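# Put each lid fully down on its matching box

## Task

Seat the large lid completely on the large box and the small lid completely on the small box. Both lids must stay fully seated without the robot holding them, and the cup must have released and moved away from them by the end.

## Robot and tools

Robot: one six-joint arm (UR12e-style) on a base near the table, carrying a single suction cup instead of fingers. The controlled point is the cup point, the middle of the cup rim when nothing touches it. The cup points along the cup point's own +z axis. About 4 cm behind the rim the tool widens, with body and wrist camera up to roughly 9 cm off to the side, so leave room near walls and box edges.

Frames: results report the cup point in the scene frame. Its origin sits on the tabletop under the arm base, +z is up, and +y is to the left when facing along +x. Position is in metres, orientation is a wxyz quaternion, velocities are in m/s and rad/s. At long reach the reported position can be a little off. The base may be slightly tilted.

execute_actions takes "actions": a list holding at most one item, or nothing. An empty list sends no command and just returns the state. An item {"rows": [...], "steps": n} runs for up to 15 control steps of 1/30 s each, with 15 as the default. Each row covers one step, and the final row repeats if there are fewer rows than steps. An item {"steps": n} with no rows is a wait of up to 300 steps, counted from the previous result, so your reply time uses part of it. The optional "pictures" flag turns the camera images on or off; they are included by default. If a call is refused, nothing is sent.

A row has 7 numbers, each between -1 and 1: dx, dy, dz, rx, ry, rz, suction. The first six are an offset, not a pose. They are expressed in the cup point's own axes and measured from the cup point pose in the latest result that showed it. Before any such result, or for a later call in the same reply, they are measured from where the arm is when the action begins. Every row in an action uses that same reference, not the row before it. A value of 1.0 means 0.6 m of translation or 180 degrees of rotation. rx, ry and rz together form one rotation vector. All zeros is not a pause: it sends the arm back to the reference pose. Suction switches on for any value above 0.01 and off at 0.01 or less, and it keeps its last setting.

move takes "target", one 7-number row with the same offset rules, and drives the cup point along a straight path toward it. The path lasts 0.5 to 10 s and stops short if it would need longer. "speed" is the path's top speed in m/s, from 0.002 to 0.5 with 0.25 as the default; turning is capped at twice that value in rad/s. The arm may lag, stray or overshoot this speed, especially near full reach. The path does not slow for obstacles. "stop_force" is optional, in N from 13 to 80, and is not accepted in the first 0.2 s of a scene. When the wrist sensor feels that much extra push against the motion for two steps in a row, the arm backs up two steps and holds there. The press can briefly exceed the set force, so approach very slowly and avoid rotating during such a move. Leave stop_force out when moving away from a surface you are touching. The move result has a "move:" line giving the ending (done, contact, off_target, moving, held, fault) and the limits that acted (paced: the pose was clipped; held: a check blocked some steps), plus the distance left to the target. Suction values in the row take effect at the start.



Motion limits: each step, the commanded pose is clipped to within 100 mm and 16 degrees of the measured pose, and damped IK puts position before orientation. Commands are smoothed and take effect about 0.17 s late. Large moves may not finish within one call, so check the returned pose and send the remainder. Where present, "Hand target" shows where the controller is currently heading. "pose unreachable" and HELD mark steps that the clearance check changed or blocked; the mount counts as part of the arm.

Suction: turn suction on and press the 36 mm rim flat onto a smooth face of the lid, away from edges, holes and seams. suction_measured is near 0 when there is no seal and reaches 0.83 or more on an airtight surface. part_present becomes 1 at 0.50 and drops back to 0 below 0.45. Under vacuum the cup shortens by up to about 12 mm. To release, set the lid down on its support, switch suction off, then lift more than 15 mm. If the cup seals onto the table, switch suction off to free it.

Sensing: "Wrist force" and "Wrist torque" are given in the cup point axes. They carry an offset of up to about 5.5 N and noise of up to about 3.4 N, and each axis saturates near 100 N. When pressing on a surface the force points back into the arm. Joint torques are only rough indicators.

Avoid: pushing, dropping or knocking anything off the table, slamming lids down, and hard presses. The arm is stiff, so a target even slightly beyond a firm contact can fault it. A joint torque over its limit (wrist joints 46.9 N m, elbow 130) or any external force of 150 N stops the arm for 10 s. Holding loads for a long time heats the motors: a MOTOR HOT warning appears at 70 °C and the brakes engage at 85 °C. Loose objects may occasionally get a small push from outside.

Each tool is called after ">>>" as name([rows], argument=value, ...), one row to a line, values as JSON.

## Session

>>> execute_actions(actions=[])

Scene clock: 0.00 s of 6200.00 s.
end_effector_position=(+0.6285, +0.0283, +0.2580) suction_measured=0.00 part_present=0 end_effector_quat_wxyz=(-0.001, -0.023, +1.000, +0.000) end_effector_velocity=(-0.000, -0.001, +0.001) end_effector_angular_velocity=(-0.000, -0.001, -0.002)
Joint positions: [-0.28  -1.558  2.144 -2.157 -1.571  2.861]
Joint velocities: [-0.001 -0.001  0.001 -0.     0.     0.001]
Joint torques (N m, as the arm reports them, + toward a larger angle): no reading
Motor temperatures (°C, as the motors report them): [22 23 24 32 35 30]
Wrist force (N, on the end effector, along its own x y z axes, offset not removed): no reading
Wrist torque (N m, same axes, about the end effector's origin, offset not removed): no reading
Hand target: +0.629, +0.028, +0.258; -0.001, -0.023, +1.000, +0.000

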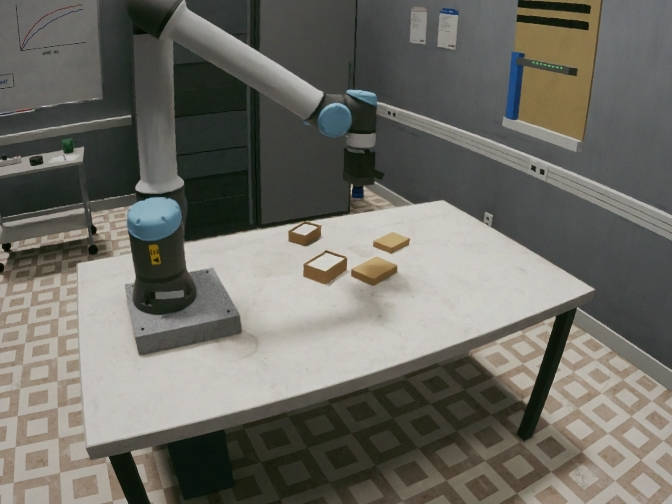

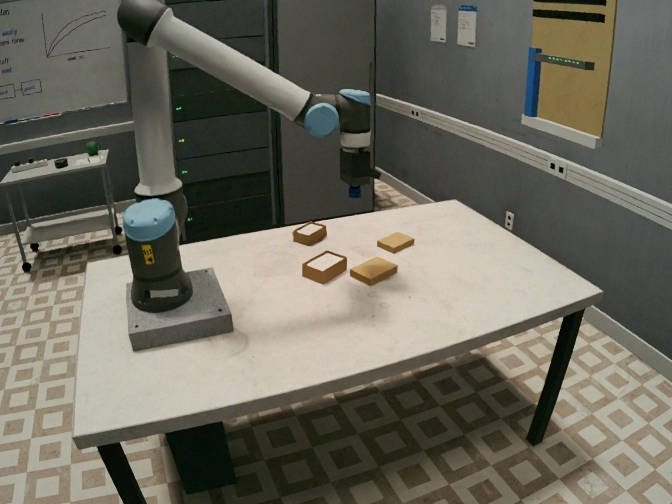

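>>> zoom_image(camera="cam_head_left", region=[270, 205, 430, 305])

Region (270, 205, 430, 305) of cam_head_left's 672x504 image, scaled by 3.150, with more detail than that image has; it fills the top 315 rows of this view, and the rest is white.

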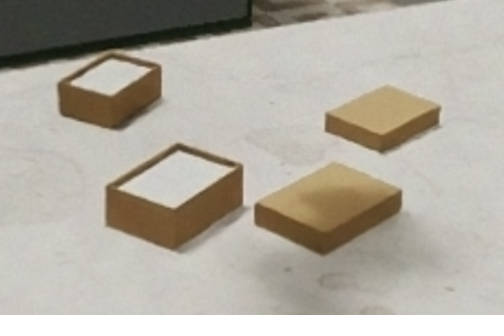

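>>> move(target=[-0.09,-0.086,0.355,0,0,0,0])

>>> move(target=[0,0,0.06,0,0,0,1], speed=0.01, stop_force=13)

>>> zoom_image(camera="cam_head_left", region=[290, 215, 430, 305])

Scene clock: 28.23 s of 6200.00 s.
end_effector_position=(+0.6844, -0.0207, +0.0453) suction_measured=0.00 part_present=0 end_effector_quat_wxyz=(-0.001, -0.023, +1.000, +0.000) end_effector_velocity=(+0.002, -0.001, -0.001) end_effector_angular_velocity=(-0.000, -0.002, -0.000)
Joint positions: [-0.331 -1.177  2.18  -2.574 -1.571  2.809]
Joint velocities: [-0.     0.004 -0.002 -0.004  0.001  0.   ]
Joint torques (N m, as the arm reports them, + toward a larger angle): [-14.93 -48.07 -32.6   -8.39   2.11  -2.41]
Motor temperatures (°C, as the motors report them): [22 23 24 32 35 30]
Wrist force (N, on the end effector, along its own x y z axes, offset not removed): [1.5 2.9 -6.3]
Wrist torque (N m, same axes, about the end effector's origin, offset not removed): [0.35 -0.28 0.26]
Hand target: +0.685, -0.021, +0.045; -0.001, -0.023, +1.000, +0.000
Off the commanded pose: 0.000 m, 0 deg.
After step 90, 23.60 s passed at rest.
move: done

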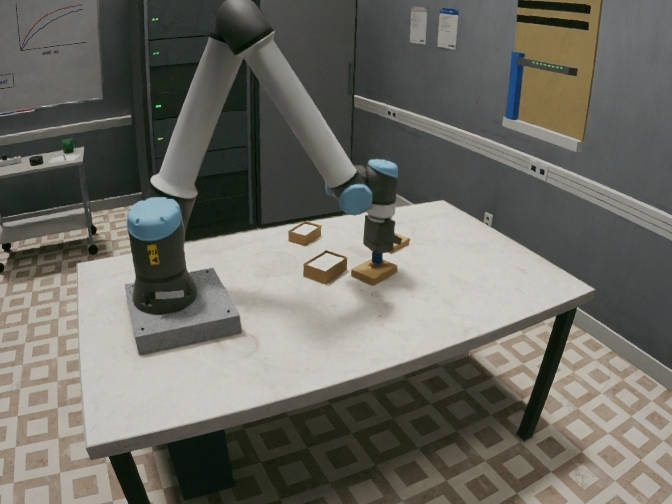

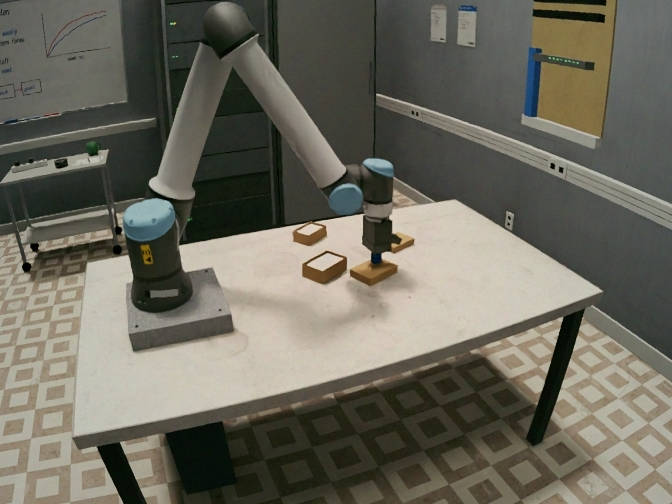

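Scene clock: 31.70 s of 6200.00 s.
end_effector_position=(+0.6846, -0.0207, +0.0149) suction_measured=0.94 part_present=1 end_effector_quat_wxyz=(-0.001, -0.023, +1.000, -0.000) end_effector_velocity=(-0.001, +0.001, +0.002) end_effector_angular_velocity=(+0.001, +0.002, +0.002)
Joint positions: [-0.331 -1.125  2.187 -2.634 -1.571  2.809]
Joint velocities: [ 0.001 -0.004  0.     0.007  0.001 -0.002]
Joint torques (N m, as the arm reports them, + toward a larger angle): [ -3.05 -43.23  -1.81   5.7   -0.41   0.69]
Motor temperatures (°C, as the motors report them): [22 23 24 32 35 30]
Wrist force (N, on the end effector, along its own x y z axes, offset not removed): [-0.3 -3.6 -44.6]
Wrist torque (N m, same axes, about the end effector's origin, offset not removed): [-0.66 -0.38 0.15]
Hand target: +0.684, -0.021, +0.015; -0.001, -0.023, +1.000, +0.000
Off the commanded pose: 0.006 m, 0 deg.
move: contact

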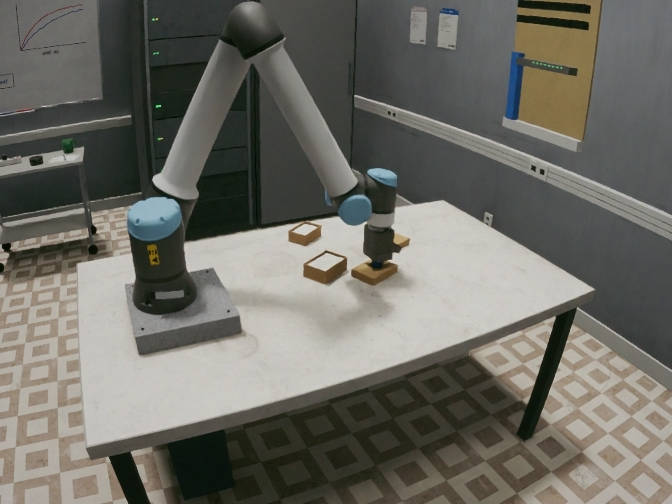

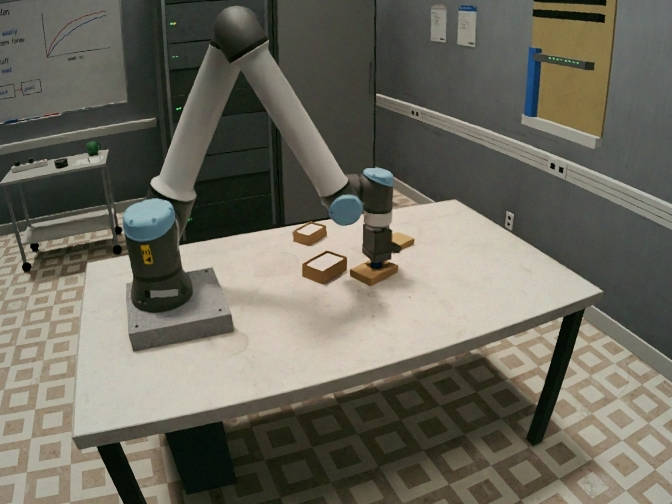

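Region (290, 215, 430, 305) of cam_head_left's 672x504 image, scaled by 3.600, with more detail than that image has; it fills the top 324 rows of this view, and the rest is white.

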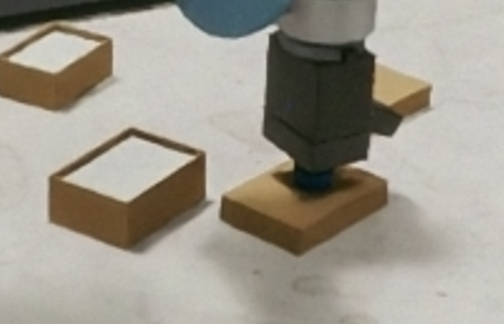

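>>> move(target=[0,0,-0.12,0,0,0,1], speed=0.1)

Scene clock: 49.97 s of 6200.00 s.
end_effector_position=(+0.6846, -0.0207, +0.0865) suction_measured=0.94 part_present=1 end_effector_quat_wxyz=(-0.001, -0.023, +1.000, -0.000) end_effector_velocity=(-0.002, +0.000, +0.002) end_effector_angular_velocity=(+0.001, +0.003, -0.001)
Joint positions: [-0.331 -1.244  2.165 -2.493 -1.571  2.809]
Joint velocities: [-0.001 -0.005  0.001  0.007 -0.    -0.   ]
Joint torques (N m, as the arm reports them, + toward a larger angle): [ -7.44 -66.07 -36.51  -0.14   0.09  -1.53]
Motor temperatures (°C, as the motors report them): [22 23 24 32 35 30]
Wrist force (N, on the end effector, along its own x y z axes, offset not removed): [0.4 2.0 -1.5]
Wrist torque (N m, same axes, about the end effector's origin, offset not removed): [0.49 -0.20 0.00]
Hand target: +0.685, -0.021, +0.087; -0.001, -0.023, +1.000, -0.000
Off the commanded pose: 0.000 m, 0 deg.
After step 90, 14.03 s passed at rest.
move: done

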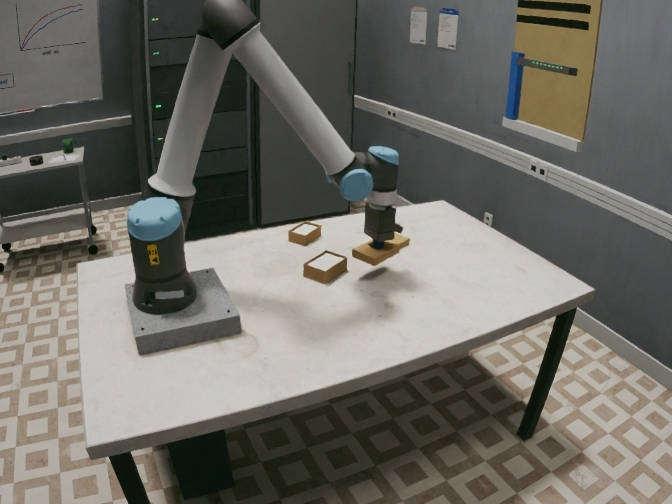

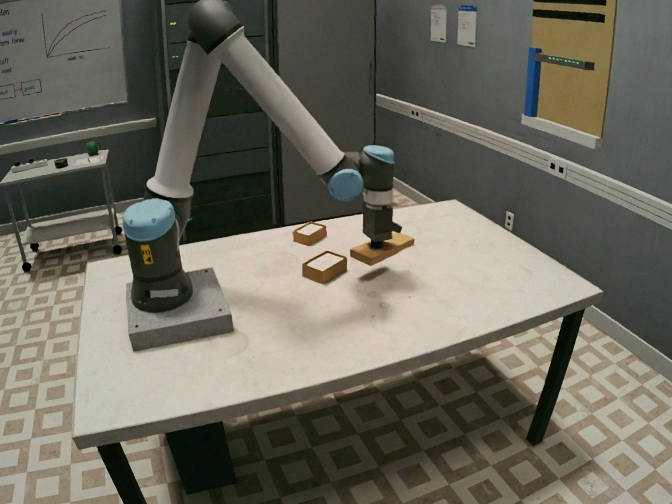

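>>> move(target=[0.254,0.132,0.02,0,0,-0.028,1], speed=0.1)

>>> zoom_image(camera="cam_head_left", region=[270,200,410,305])

>>> zoom_image(camera="cam_head_right", region=[270,200,410,305])

Scene clock: 57.90 s of 6200.00 s.
end_effector_position=(+0.5291, +0.0514, +0.0746) suction_measured=0.94 part_present=1 end_effector_quat_wxyz=(-0.001, -0.066, +0.998, -0.000) end_effector_velocity=(-0.002, +0.000, +0.000) end_effector_angular_velocity=(-0.001, -0.001, -0.000)
Joint positions: [-0.281 -1.419  2.459 -2.611 -1.571  2.772]
Joint velocities: [ 0.    -0.003  0.004 -0.001 -0.001  0.001]
Joint torques (N m, as the arm reports them, + toward a larger angle): [ 13.6  -46.06 -20.2   -7.87  -0.8   -2.74]
Motor temperatures (°C, as the motors report them): [22 23 24 32 35 30]
Wrist force (N, on the end effector, along its own x y z axes, offset not removed): [1.2 -2.9 -11.1]
Wrist torque (N m, same axes, about the end effector's origin, offset not removed): [-0.54 -0.29 0.01]
Hand target: +0.529, +0.052, +0.075; -0.001, -0.066, +0.998, +0.000
Off the commanded pose: 0.000 m, 0 deg.
After step 90, 2.67 s passed at rest.
move: done

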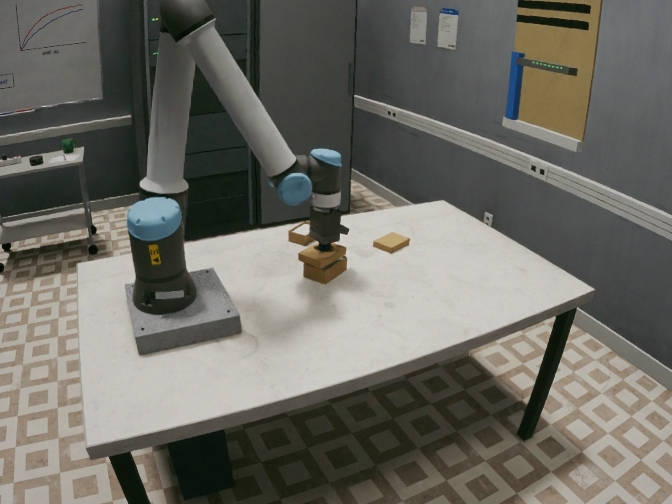

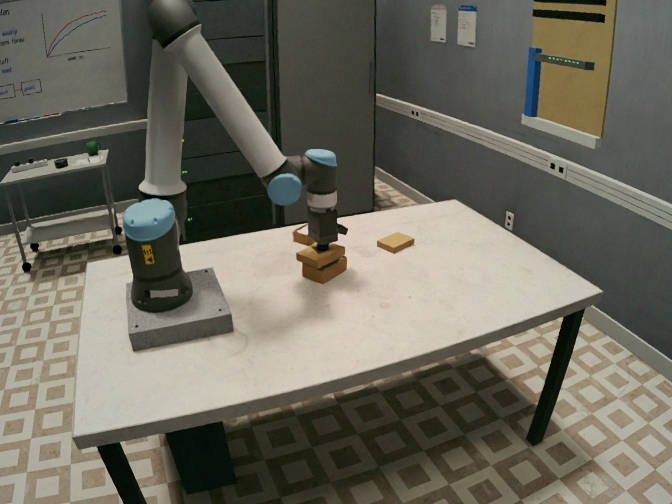

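Region (270, 200, 410, 305) of cam_head_left's 672x504 image, scaled by 3.600, with more detail than that image has; it fills the top 378 rows of this view, and the rest is white.

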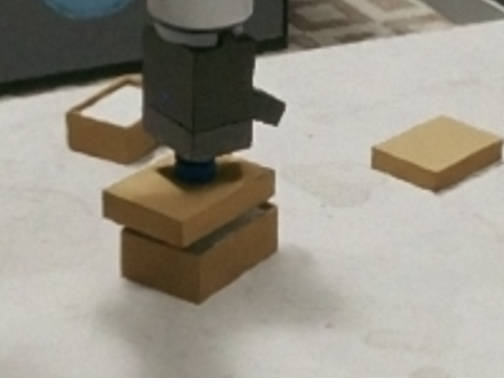

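Region (270, 200, 410, 305) of cam_head_right's 672x504 image, scaled by 3.600, with more detail than that image has; it fills the top 378 rows of this view, and the rest is white.

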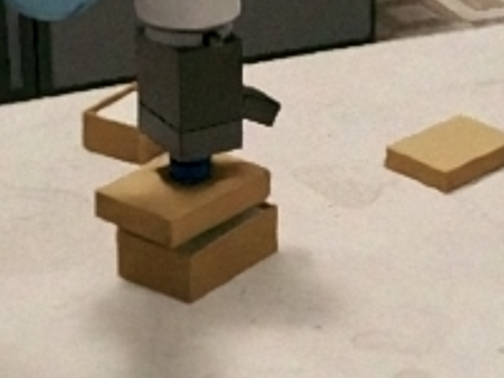

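>>> move(target=[-0.015,-0.007,0,0,0,0,1], speed=0.02)

>>> zoom_image(camera="cam_head_left", region=[285,225,365,290])

>>> zoom_image(camera="cam_head_right", region=[285,225,365,290])

Scene clock: 67.83 s of 6200.00 s.
end_effector_position=(+0.5382, +0.0486, +0.0746) suction_measured=0.94 part_present=1 end_effector_quat_wxyz=(-0.001, -0.066, +0.998, +0.000) end_effector_velocity=(+0.004, -0.002, +0.000) end_effector_angular_velocity=(-0.001, -0.001, -0.002)
Joint positions: [-0.282 -1.407  2.442 -2.607 -1.571  2.771]
Joint velocities: [-0.001  0.004 -0.006  0.001 -0.001  0.001]
Joint torques (N m, as the arm reports them, + toward a larger angle): [-13.36 -28.79 -32.51  -0.2    0.39  -2.87]
Motor temperatures (°C, as the motors report them): [22 23 24 32 35 30]
Wrist force (N, on the end effector, along its own x y z axes, offset not removed): [-0.2 0.8 -5.1]
Wrist torque (N m, same axes, about the end effector's origin, offset not removed): [-0.06 -0.14 -0.04]
Hand target: +0.539, +0.048, +0.075; -0.001, -0.066, +0.998, -0.000
Off the commanded pose: 0.000 m, 0 deg.
After step 90, 6.13 s passed at rest.
move: done

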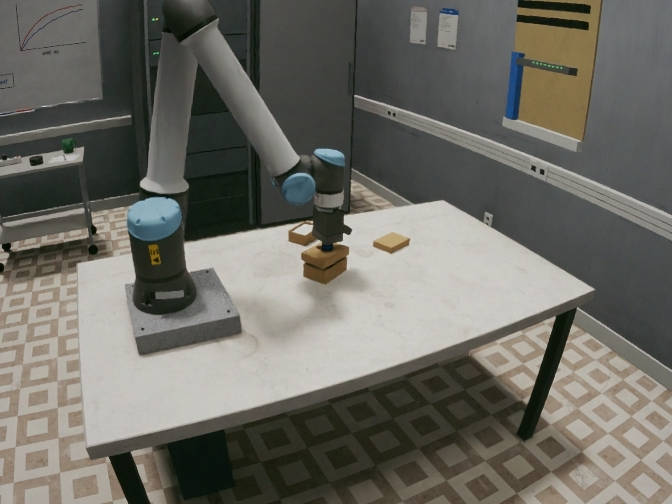

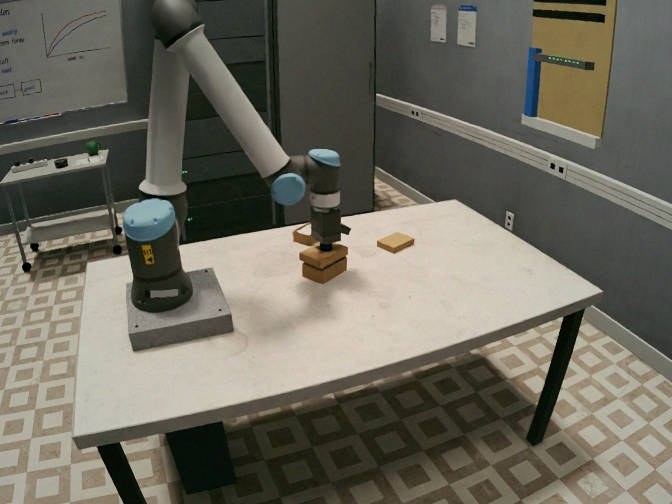

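Region (285, 225, 365, 290) of cam_head_left's 672x504 image, scaled by 6.300, with more detail than that image has; it fills the top 410 rows of this view, and the rest is white.

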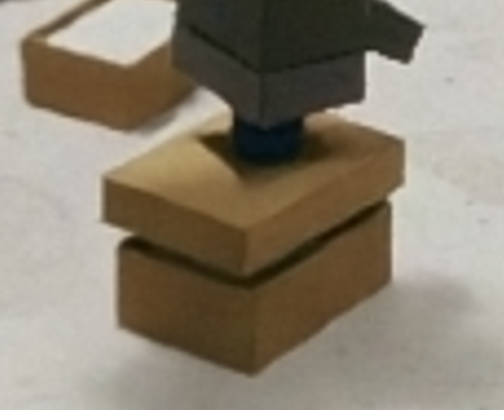

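Region (285, 225, 365, 290) of cam_head_right's 672x504 image, scaled by 6.300, with more detail than that image has; it fills the top 410 rows of this view, and the rest is white.

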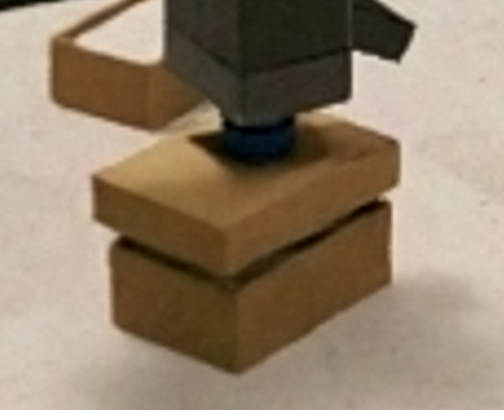

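>>> move(target=[0,0,0.035,0,0,0,1], speed=0.004, stop_force=13)

>>> zoom_image(camera="cam_head_left", region=[285,225,365,290])

>>> zoom_image(camera="cam_head_right", region=[285,225,365,290])

Scene clock: 76.97 s of 6200.00 s.
end_effector_position=(+0.5384, +0.0485, +0.0624) suction_measured=0.94 part_present=1 end_effector_quat_wxyz=(-0.001, -0.066, +0.998, -0.000) end_effector_velocity=(-0.001, +0.000, -0.001) end_effector_angular_velocity=(+0.002, +0.005, -0.002)
Joint positions: [-0.282 -1.379  2.448 -2.64  -1.571  2.771]
Joint velocities: [-0.001 -0.     0.     0.005  0.     0.001]
Joint torques (N m, as the arm reports them, + toward a larger angle): [  7.74 -44.6  -17.09   2.36   1.09   2.9 ]
Motor temperatures (°C, as the motors report them): [22 23 24 32 35 30]
Wrist force (N, on the end effector, along its own x y z axes, offset not removed): [2.2 2.4 -23.9]
Wrist torque (N m, same axes, about the end effector's origin, offset not removed): [0.36 -0.41 0.15]
Hand target: +0.538, +0.048, +0.063; -0.001, -0.066, +0.998, -0.000
Off the commanded pose: 0.009 m, 0 deg.
After step 90, 2.70 s passed at rest.
move: contact

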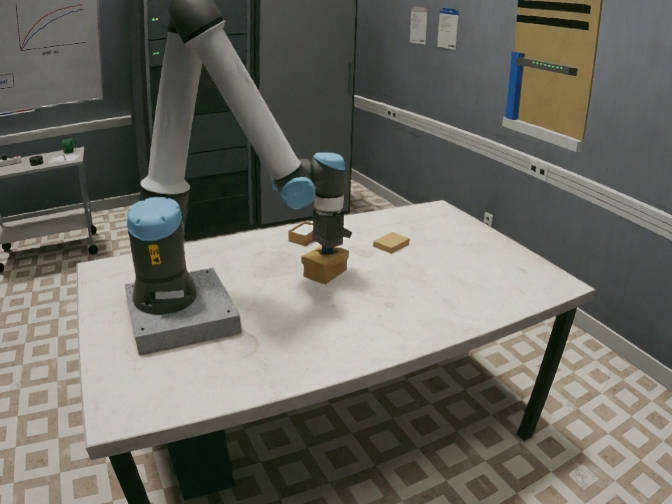

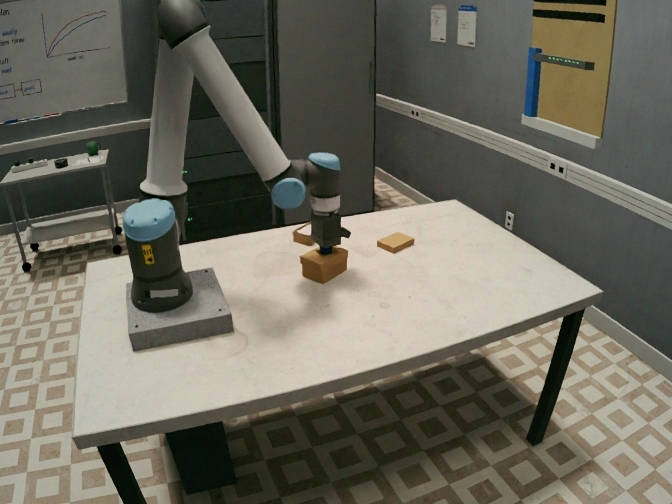

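Region (285, 225, 365, 290) of cam_head_left's 672x504 image, scaled by 6.300, with more detail than that image has; it fills the top 410 rows of this view, and the rest is white.

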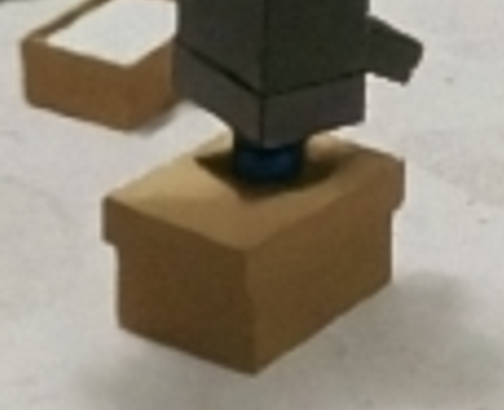

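Region (285, 225, 365, 290) of cam_head_right's 672x504 image, scaled by 6.300, with more detail than that image has; it fills the top 410 rows of this view, and the rest is white.

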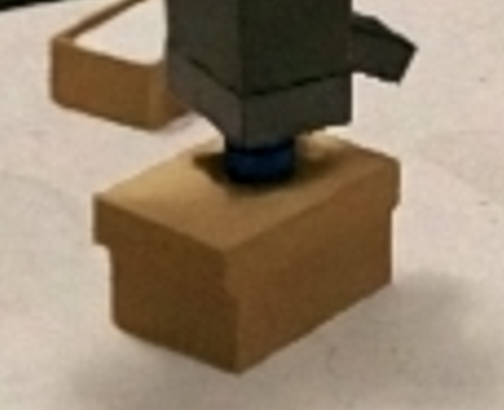

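>>> move(target=[0,0,-0.012,0,0,0,1], speed=0.01)

>>> move(target=[-0.002,-0.004,0,0,0,0,1], speed=0.01)

>>> move(target=[0,0,0.025,0,0,0,1], speed=0.004, stop_force=13)

>>> zoom_image(camera="cam_head_left", region=[285,225,365,290])

>>> zoom_image(camera="cam_head_right", region=[285,225,365,290])

Scene clock: 86.57 s of 6200.00 s.
end_effector_position=(+0.5384, +0.0485, +0.0693) suction_measured=0.94 part_present=1 end_effector_quat_wxyz=(-0.001, -0.066, +0.998, -0.000) end_effector_velocity=(-0.001, +0.000, +0.002) end_effector_angular_velocity=(+0.000, +0.002, +0.000)
Joint positions: [-0.282 -1.395  2.445 -2.622 -1.571  2.771]
Joint velocities: [-0.    -0.005 -0.001  0.007 -0.    -0.001]
Joint torques (N m, as the arm reports them, + toward a larger angle): [  8.62 -50.63 -32.36   0.12   1.16   3.45]
Motor temperatures (°C, as the motors report them): [22 23 24 32 35 30]
Wrist force (N, on the end effector, along its own x y z axes, offset not removed): [-2.8 -1.5 -6.1]
Wrist torque (N m, same axes, about the end effector's origin, offset not removed): [-0.31 0.13 -0.03]
Hand target: +0.538, +0.048, +0.070; -0.001, -0.066, +0.998, -0.000
Off the commanded pose: 0.000 m, 0 deg.
After step 90, 5.67 s passed at rest.
move: done

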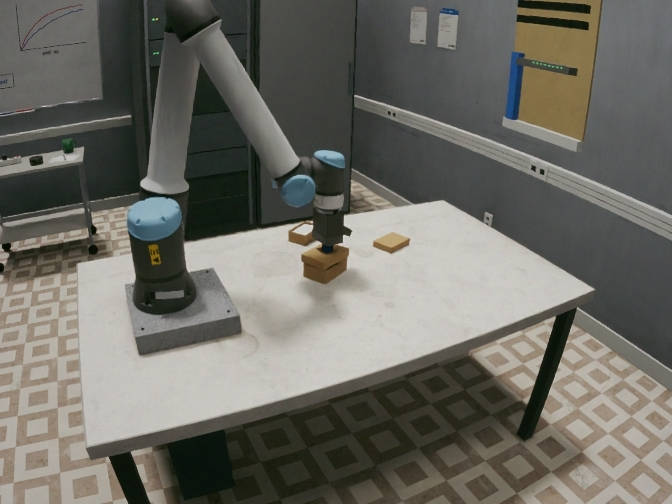

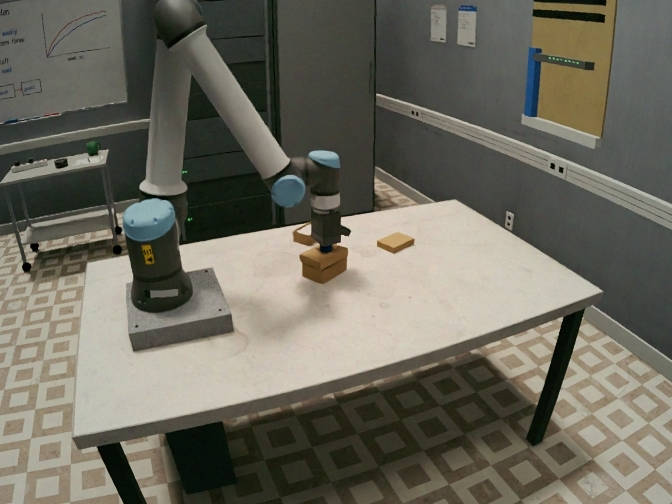

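Scene clock: 87.27 s of 6200.00 s.
end_effector_position=(+0.5398, +0.0464, +0.0693) suction_measured=0.94 part_present=1 end_effector_quat_wxyz=(-0.001, -0.066, +0.998, -0.000) end_effector_velocity=(+0.001, -0.001, -0.000) end_effector_angular_velocity=(+0.001, +0.000, -0.000)
Joint positions: [-0.285 -1.393  2.443 -2.621 -1.571  2.767]
Joint velocities: [-0.002  0.002 -0.001  0.     0.    -0.002]
Joint torques (N m, as the arm reports them, + toward a larger angle): [-15.88 -28.69 -31.3    0.1    1.01  -2.6 ]
Motor temperatures (°C, as the motors report them): [22 23 24 32 35 30]
Wrist force (N, on the end effector, along its own x y z axes, offset not removed): [-0.7 -0.2 -3.2]
Wrist torque (N m, same axes, about the end effector's origin, offset not removed): [0.11 -0.05 0.28]
Hand target: +0.540, +0.046, +0.069; -0.001, -0.066, +0.998, -0.000
Off the commanded pose: 0.000 m, 0 deg.
move: done

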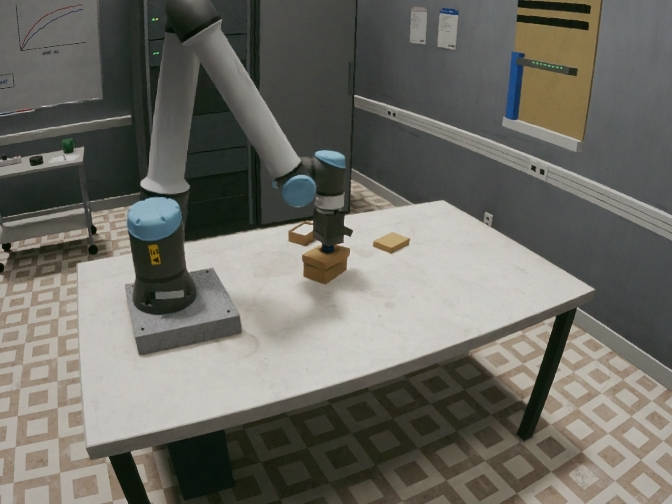

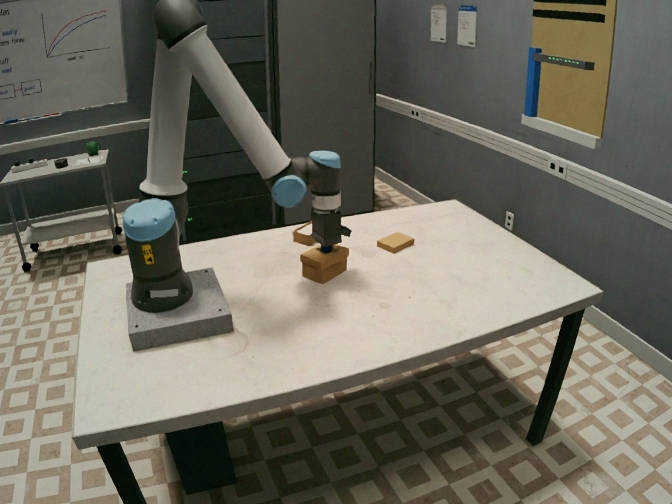

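Scene clock: 89.43 s of 6200.00 s.
end_effector_position=(+0.5399, +0.0464, +0.0622) suction_measured=0.94 part_present=1 end_effector_quat_wxyz=(-0.001, -0.066, +0.998, -0.000) end_effector_velocity=(-0.002, +0.001, +0.000) end_effector_angular_velocity=(+0.000, +0.003, +0.000)
Joint positions: [-0.285 -1.377  2.446 -2.64  -1.571  2.767]
Joint velocities: [ 0.    -0.003  0.002  0.005 -0.    -0.   ]
Joint torques (N m, as the arm reports them, + toward a larger angle): [ 12.25 -37.45 -17.36   2.53   1.25   3.5 ]
Motor temperatures (°C, as the motors report them): [22 23 24 32 35 30]
Wrist force (N, on the end effector, along its own x y z axes, offset not removed): [1.4 -1.7 -28.1]
Wrist torque (N m, same axes, about the end effector's origin, offset not removed): [0.08 -0.36 0.09]
Hand target: +0.540, +0.046, +0.062; -0.001, -0.066, +0.998, -0.000
Off the commanded pose: 0.008 m, 0 deg.
move: contact

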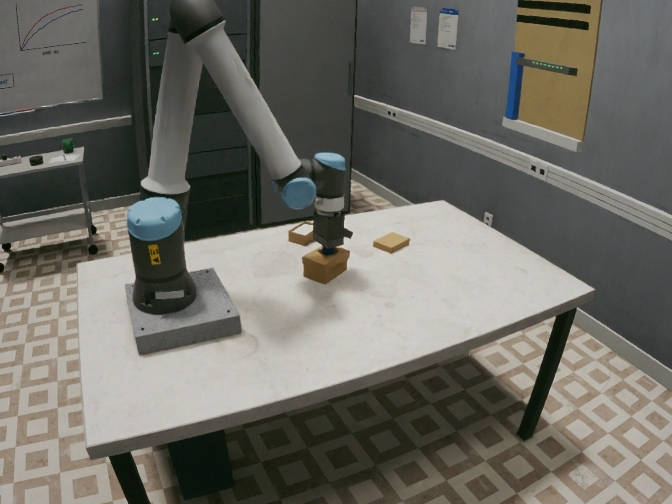

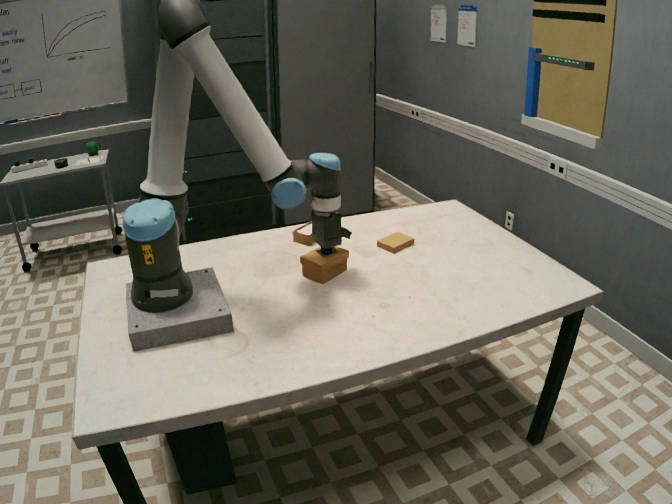

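Region (285, 225, 365, 290) of cam_head_left's 672x504 image, scaled by 6.300, with more detail than that image has; it fills the top 410 rows of this view, and the rest is white.

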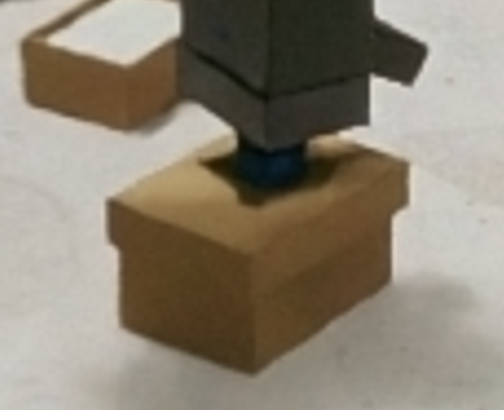

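Region (285, 225, 365, 290) of cam_head_right's 672x504 image, scaled by 6.300, with more detail than that image has; it fills the top 410 rows of this view, and the rest is white.

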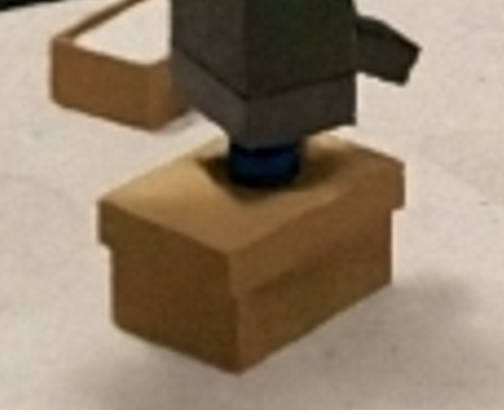

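>>> move(target=[0,0,-0.012,0,0,-0.008,1], speed=0.01)

>>> zoom_image(camera="cam_head_left", region=[285,225,365,290])

>>> move(target=[0,0,0.025,0,0,0,1], speed=0.004, stop_force=13)

>>> zoom_image(camera="cam_head_left", region=[285,225,365,290])

>>> zoom_image(camera="cam_head_right", region=[285,225,365,290])

Scene clock: 102.00 s of 6200.00 s.
end_effector_position=(+0.5399, +0.0464, +0.0692) suction_measured=0.94 part_present=1 end_effector_quat_wxyz=(-0.001, -0.079, +0.997, -0.000) end_effector_velocity=(+0.000, -0.000, +0.002) end_effector_angular_velocity=(-0.001, +0.000, +0.005)
Joint positions: [-0.285 -1.393  2.443 -2.622 -1.571  2.743]
Joint velocities: [ 0.    -0.004 -0.001  0.005 -0.001 -0.005]
Joint torques (N m, as the arm reports them, + toward a larger angle): [ 10.07 -49.94 -31.16  -0.06   0.4   -2.79]
Motor temperatures (°C, as the motors report them): [22 23 24 32 35 30]
Wrist force (N, on the end effector, along its own x y z axes, offset not removed): [2.4 3.9 -1.1]
Wrist torque (N m, same axes, about the end effector's origin, offset not removed): [0.65 -0.29 0.42]
Hand target: +0.540, +0.046, +0.069; -0.001, -0.079, +0.997, -0.000
Off the commanded pose: 0.000 m, 0 deg.
After step 90, 8.10 s passed at rest.
move: done

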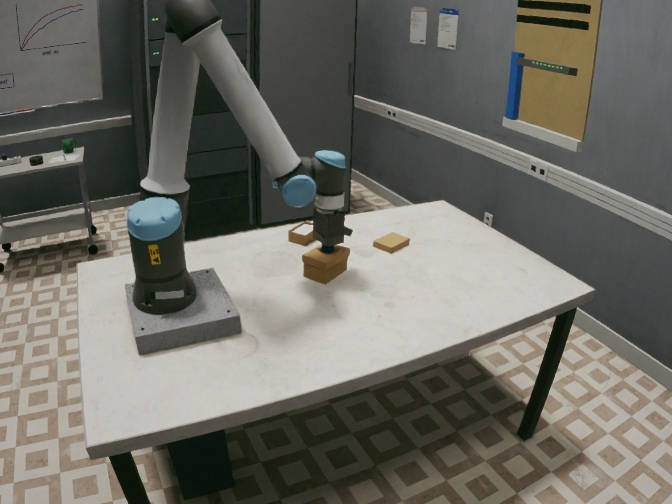

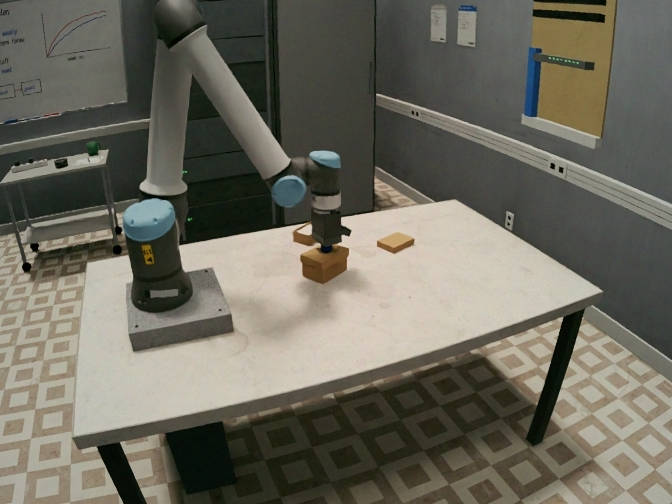

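Region (285, 225, 365, 290) of cam_head_left's 672x504 image, scaled by 6.300, with more detail than that image has; it fills the top 410 rows of this view, and the rest is white.

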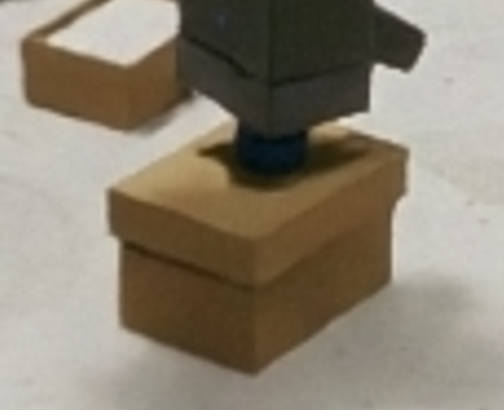

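Scene clock: 104.10 s of 6200.00 s.
end_effector_position=(+0.5399, +0.0464, +0.0624) suction_measured=0.94 part_present=1 end_effector_quat_wxyz=(-0.001, -0.079, +0.997, -0.000) end_effector_velocity=(-0.002, +0.001, -0.000) end_effector_angular_velocity=(+0.001, +0.005, -0.000)
Joint positions: [-0.285 -1.378  2.446 -2.64  -1.571  2.743]
Joint velocities: [ 0.    -0.002  0.001  0.006  0.     0.   ]
Joint torques (N m, as the arm reports them, + toward a larger angle): [  9.36 -43.57 -16.67   1.96   0.52   3.64]
Motor temperatures (°C, as the motors report them): [22 23 24 32 35 30]
Wrist force (N, on the end effector, along its own x y z axes, offset not removed): [1.4 1.4 -24.4]
Wrist torque (N m, same axes, about the end effector's origin, offset not removed): [0.42 -0.20 0.27]
Hand target: +0.540, +0.046, +0.063; -0.001, -0.079, +0.997, -0.000
Off the commanded pose: 0.008 m, 0 deg.
move: contact

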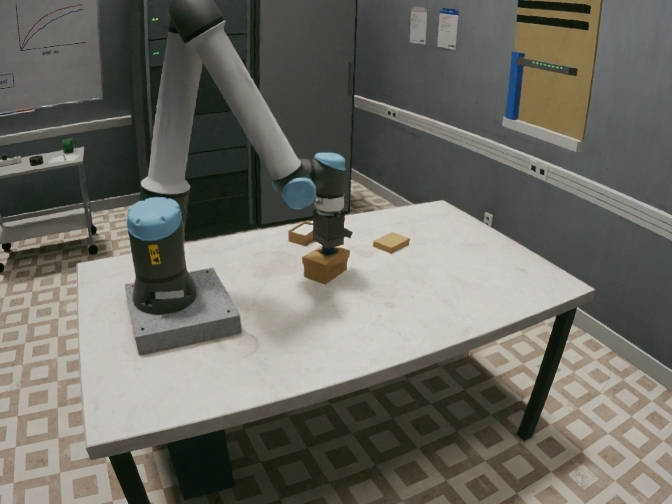

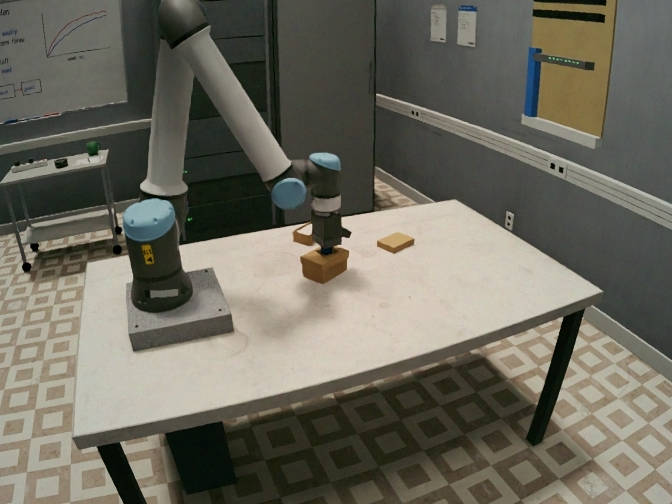

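Region (285, 225, 365, 290) of cam_head_left's 672x504 image, scaled by 6.300, with more detail than that image has; it fills the top 410 rows of this view, and the rest is white.

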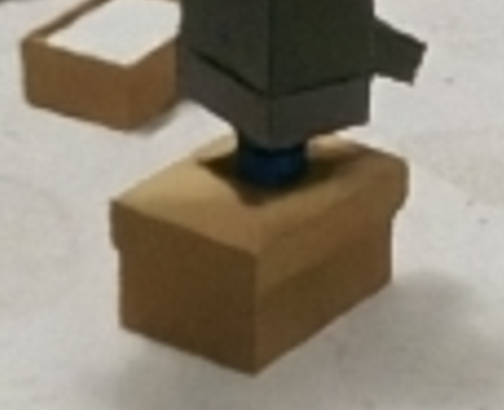

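Region (285, 225, 365, 290) of cam_head_right's 672x504 image, scaled by 6.300, with more detail than that image has; it fills the top 410 rows of this view, and the rest is white.

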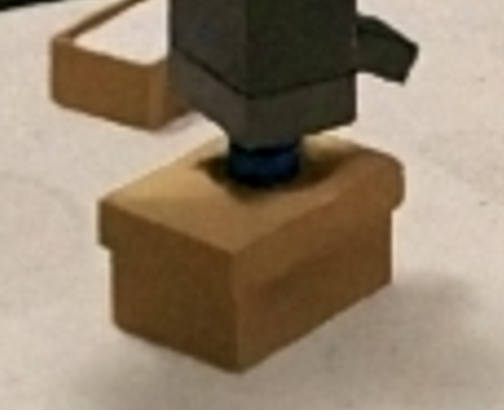

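>>> move(target=[0.0037,-0.0018,-0.012,0,0,0,1], speed=0.01)

>>> move(target=[0,0,0.025,0,0,0,1], speed=0.004, stop_force=13)

>>> zoom_image(camera="cam_head_left", region=[285,225,365,290])

>>> zoom_image(camera="cam_head_right", region=[285,225,365,290])

Scene clock: 113.43 s of 6200.00 s.
end_effector_position=(+0.5380, +0.0450, +0.0692) suction_measured=0.94 part_present=1 end_effector_quat_wxyz=(-0.001, -0.079, +0.997, -0.000) end_effector_velocity=(-0.001, -0.000, +0.002) end_effector_angular_velocity=(+0.000, +0.001, -0.001)
Joint positions: [-0.289 -1.396  2.446 -2.623 -1.571  2.74 ]
Joint velocities: [-0.001 -0.007  0.001  0.006 -0.    -0.   ]
Joint torques (N m, as the arm reports them, + toward a larger angle): [-14.08 -48.   -19.1    0.11   0.36  -2.47]
Motor temperatures (°C, as the motors report them): [22 23 24 32 35 30]
Wrist force (N, on the end effector, along its own x y z axes, offset not removed): [-0.6 2.0 -3.6]
Wrist torque (N m, same axes, about the end effector's origin, offset not removed): [0.39 0.00 0.06]
Hand target: +0.538, +0.045, +0.070; -0.001, -0.079, +0.997, -0.000
Off the commanded pose: 0.000 m, 0 deg.
After step 90, 5.37 s passed at rest.
move: done

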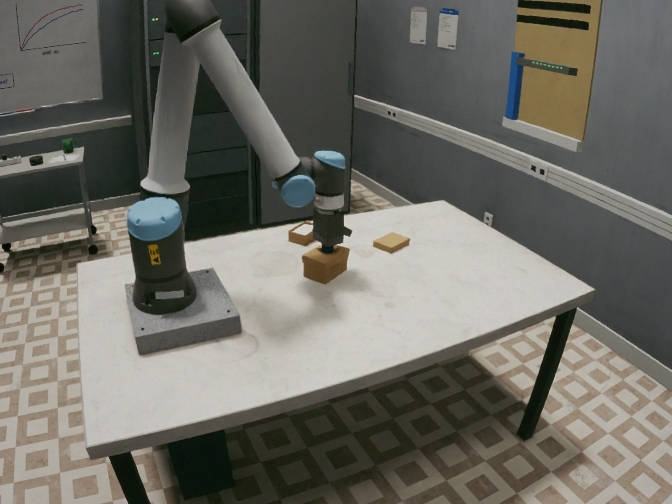

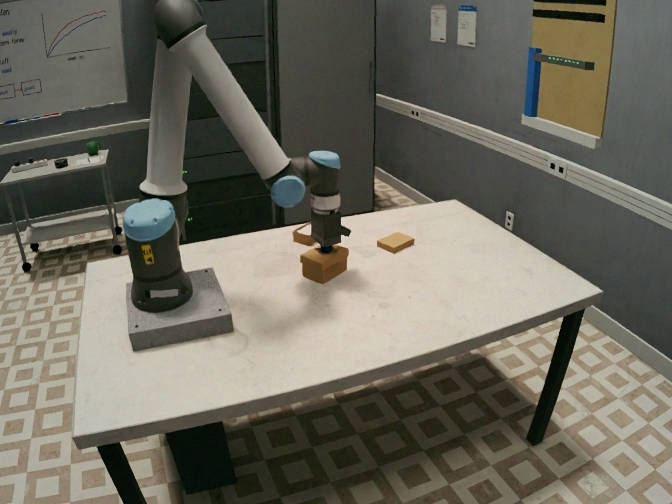

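Scene clock: 115.60 s of 6200.00 s.
end_effector_position=(+0.5380, +0.0450, +0.0622) suction_measured=0.94 part_present=1 end_effector_quat_wxyz=(-0.000, -0.079, +0.997, -0.000) end_effector_velocity=(+0.000, -0.000, +0.001) end_effector_angular_velocity=(+0.000, +0.002, +0.001)
Joint positions: [-0.289 -1.38   2.45  -2.642 -1.571  2.74 ]
Joint velocities: [-0.    -0.001 -0.002  0.005 -0.    -0.001]
Joint torques (N m, as the arm reports them, + toward a larger angle): [ 10.29 -37.66 -18.48   2.32   0.24   3.93]
Motor temperatures (°C, as the motors report them): [22 23 24 32 35 30]
Wrist force (N, on the end effector, along its own x y z axes, offset not removed): [4.3 3.7 -26.4]
Wrist torque (N m, same axes, about the end effector's origin, offset not removed): [1.01 -0.28 0.38]
Hand target: +0.538, +0.045, +0.062; -0.000, -0.079, +0.997, -0.000
Off the commanded pose: 0.008 m, 0 deg.
move: contact

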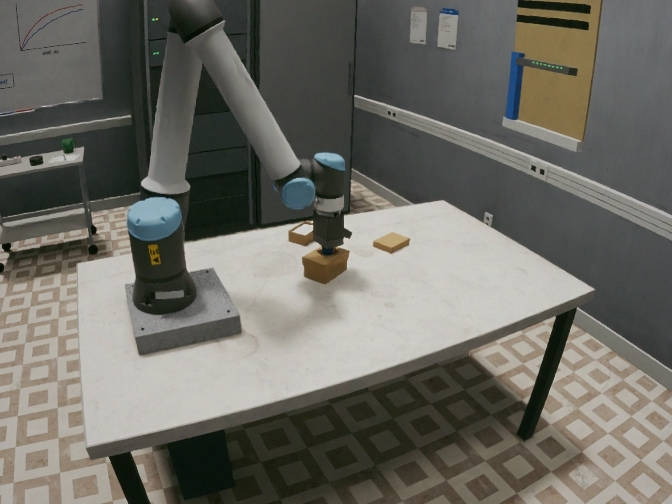

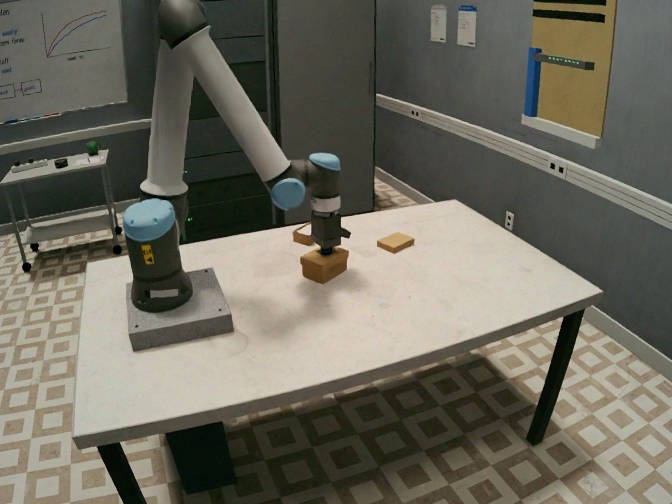

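Region (285, 225, 365, 290) of cam_head_left's 672x504 image, scaled by 6.300, with more detail than that image has; it fills the top 410 rows of this view, and the rest is white.

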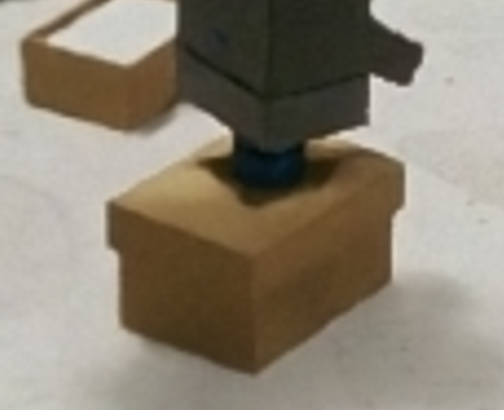

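Region (285, 225, 365, 290) of cam_head_right's 672x504 image, scaled by 6.300, with more detail than that image has; it fills the top 410 rows of this view, and the rest is white.

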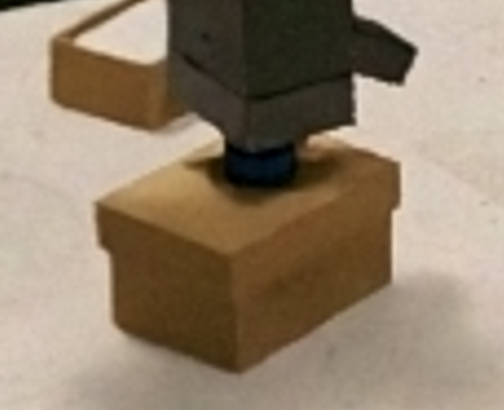

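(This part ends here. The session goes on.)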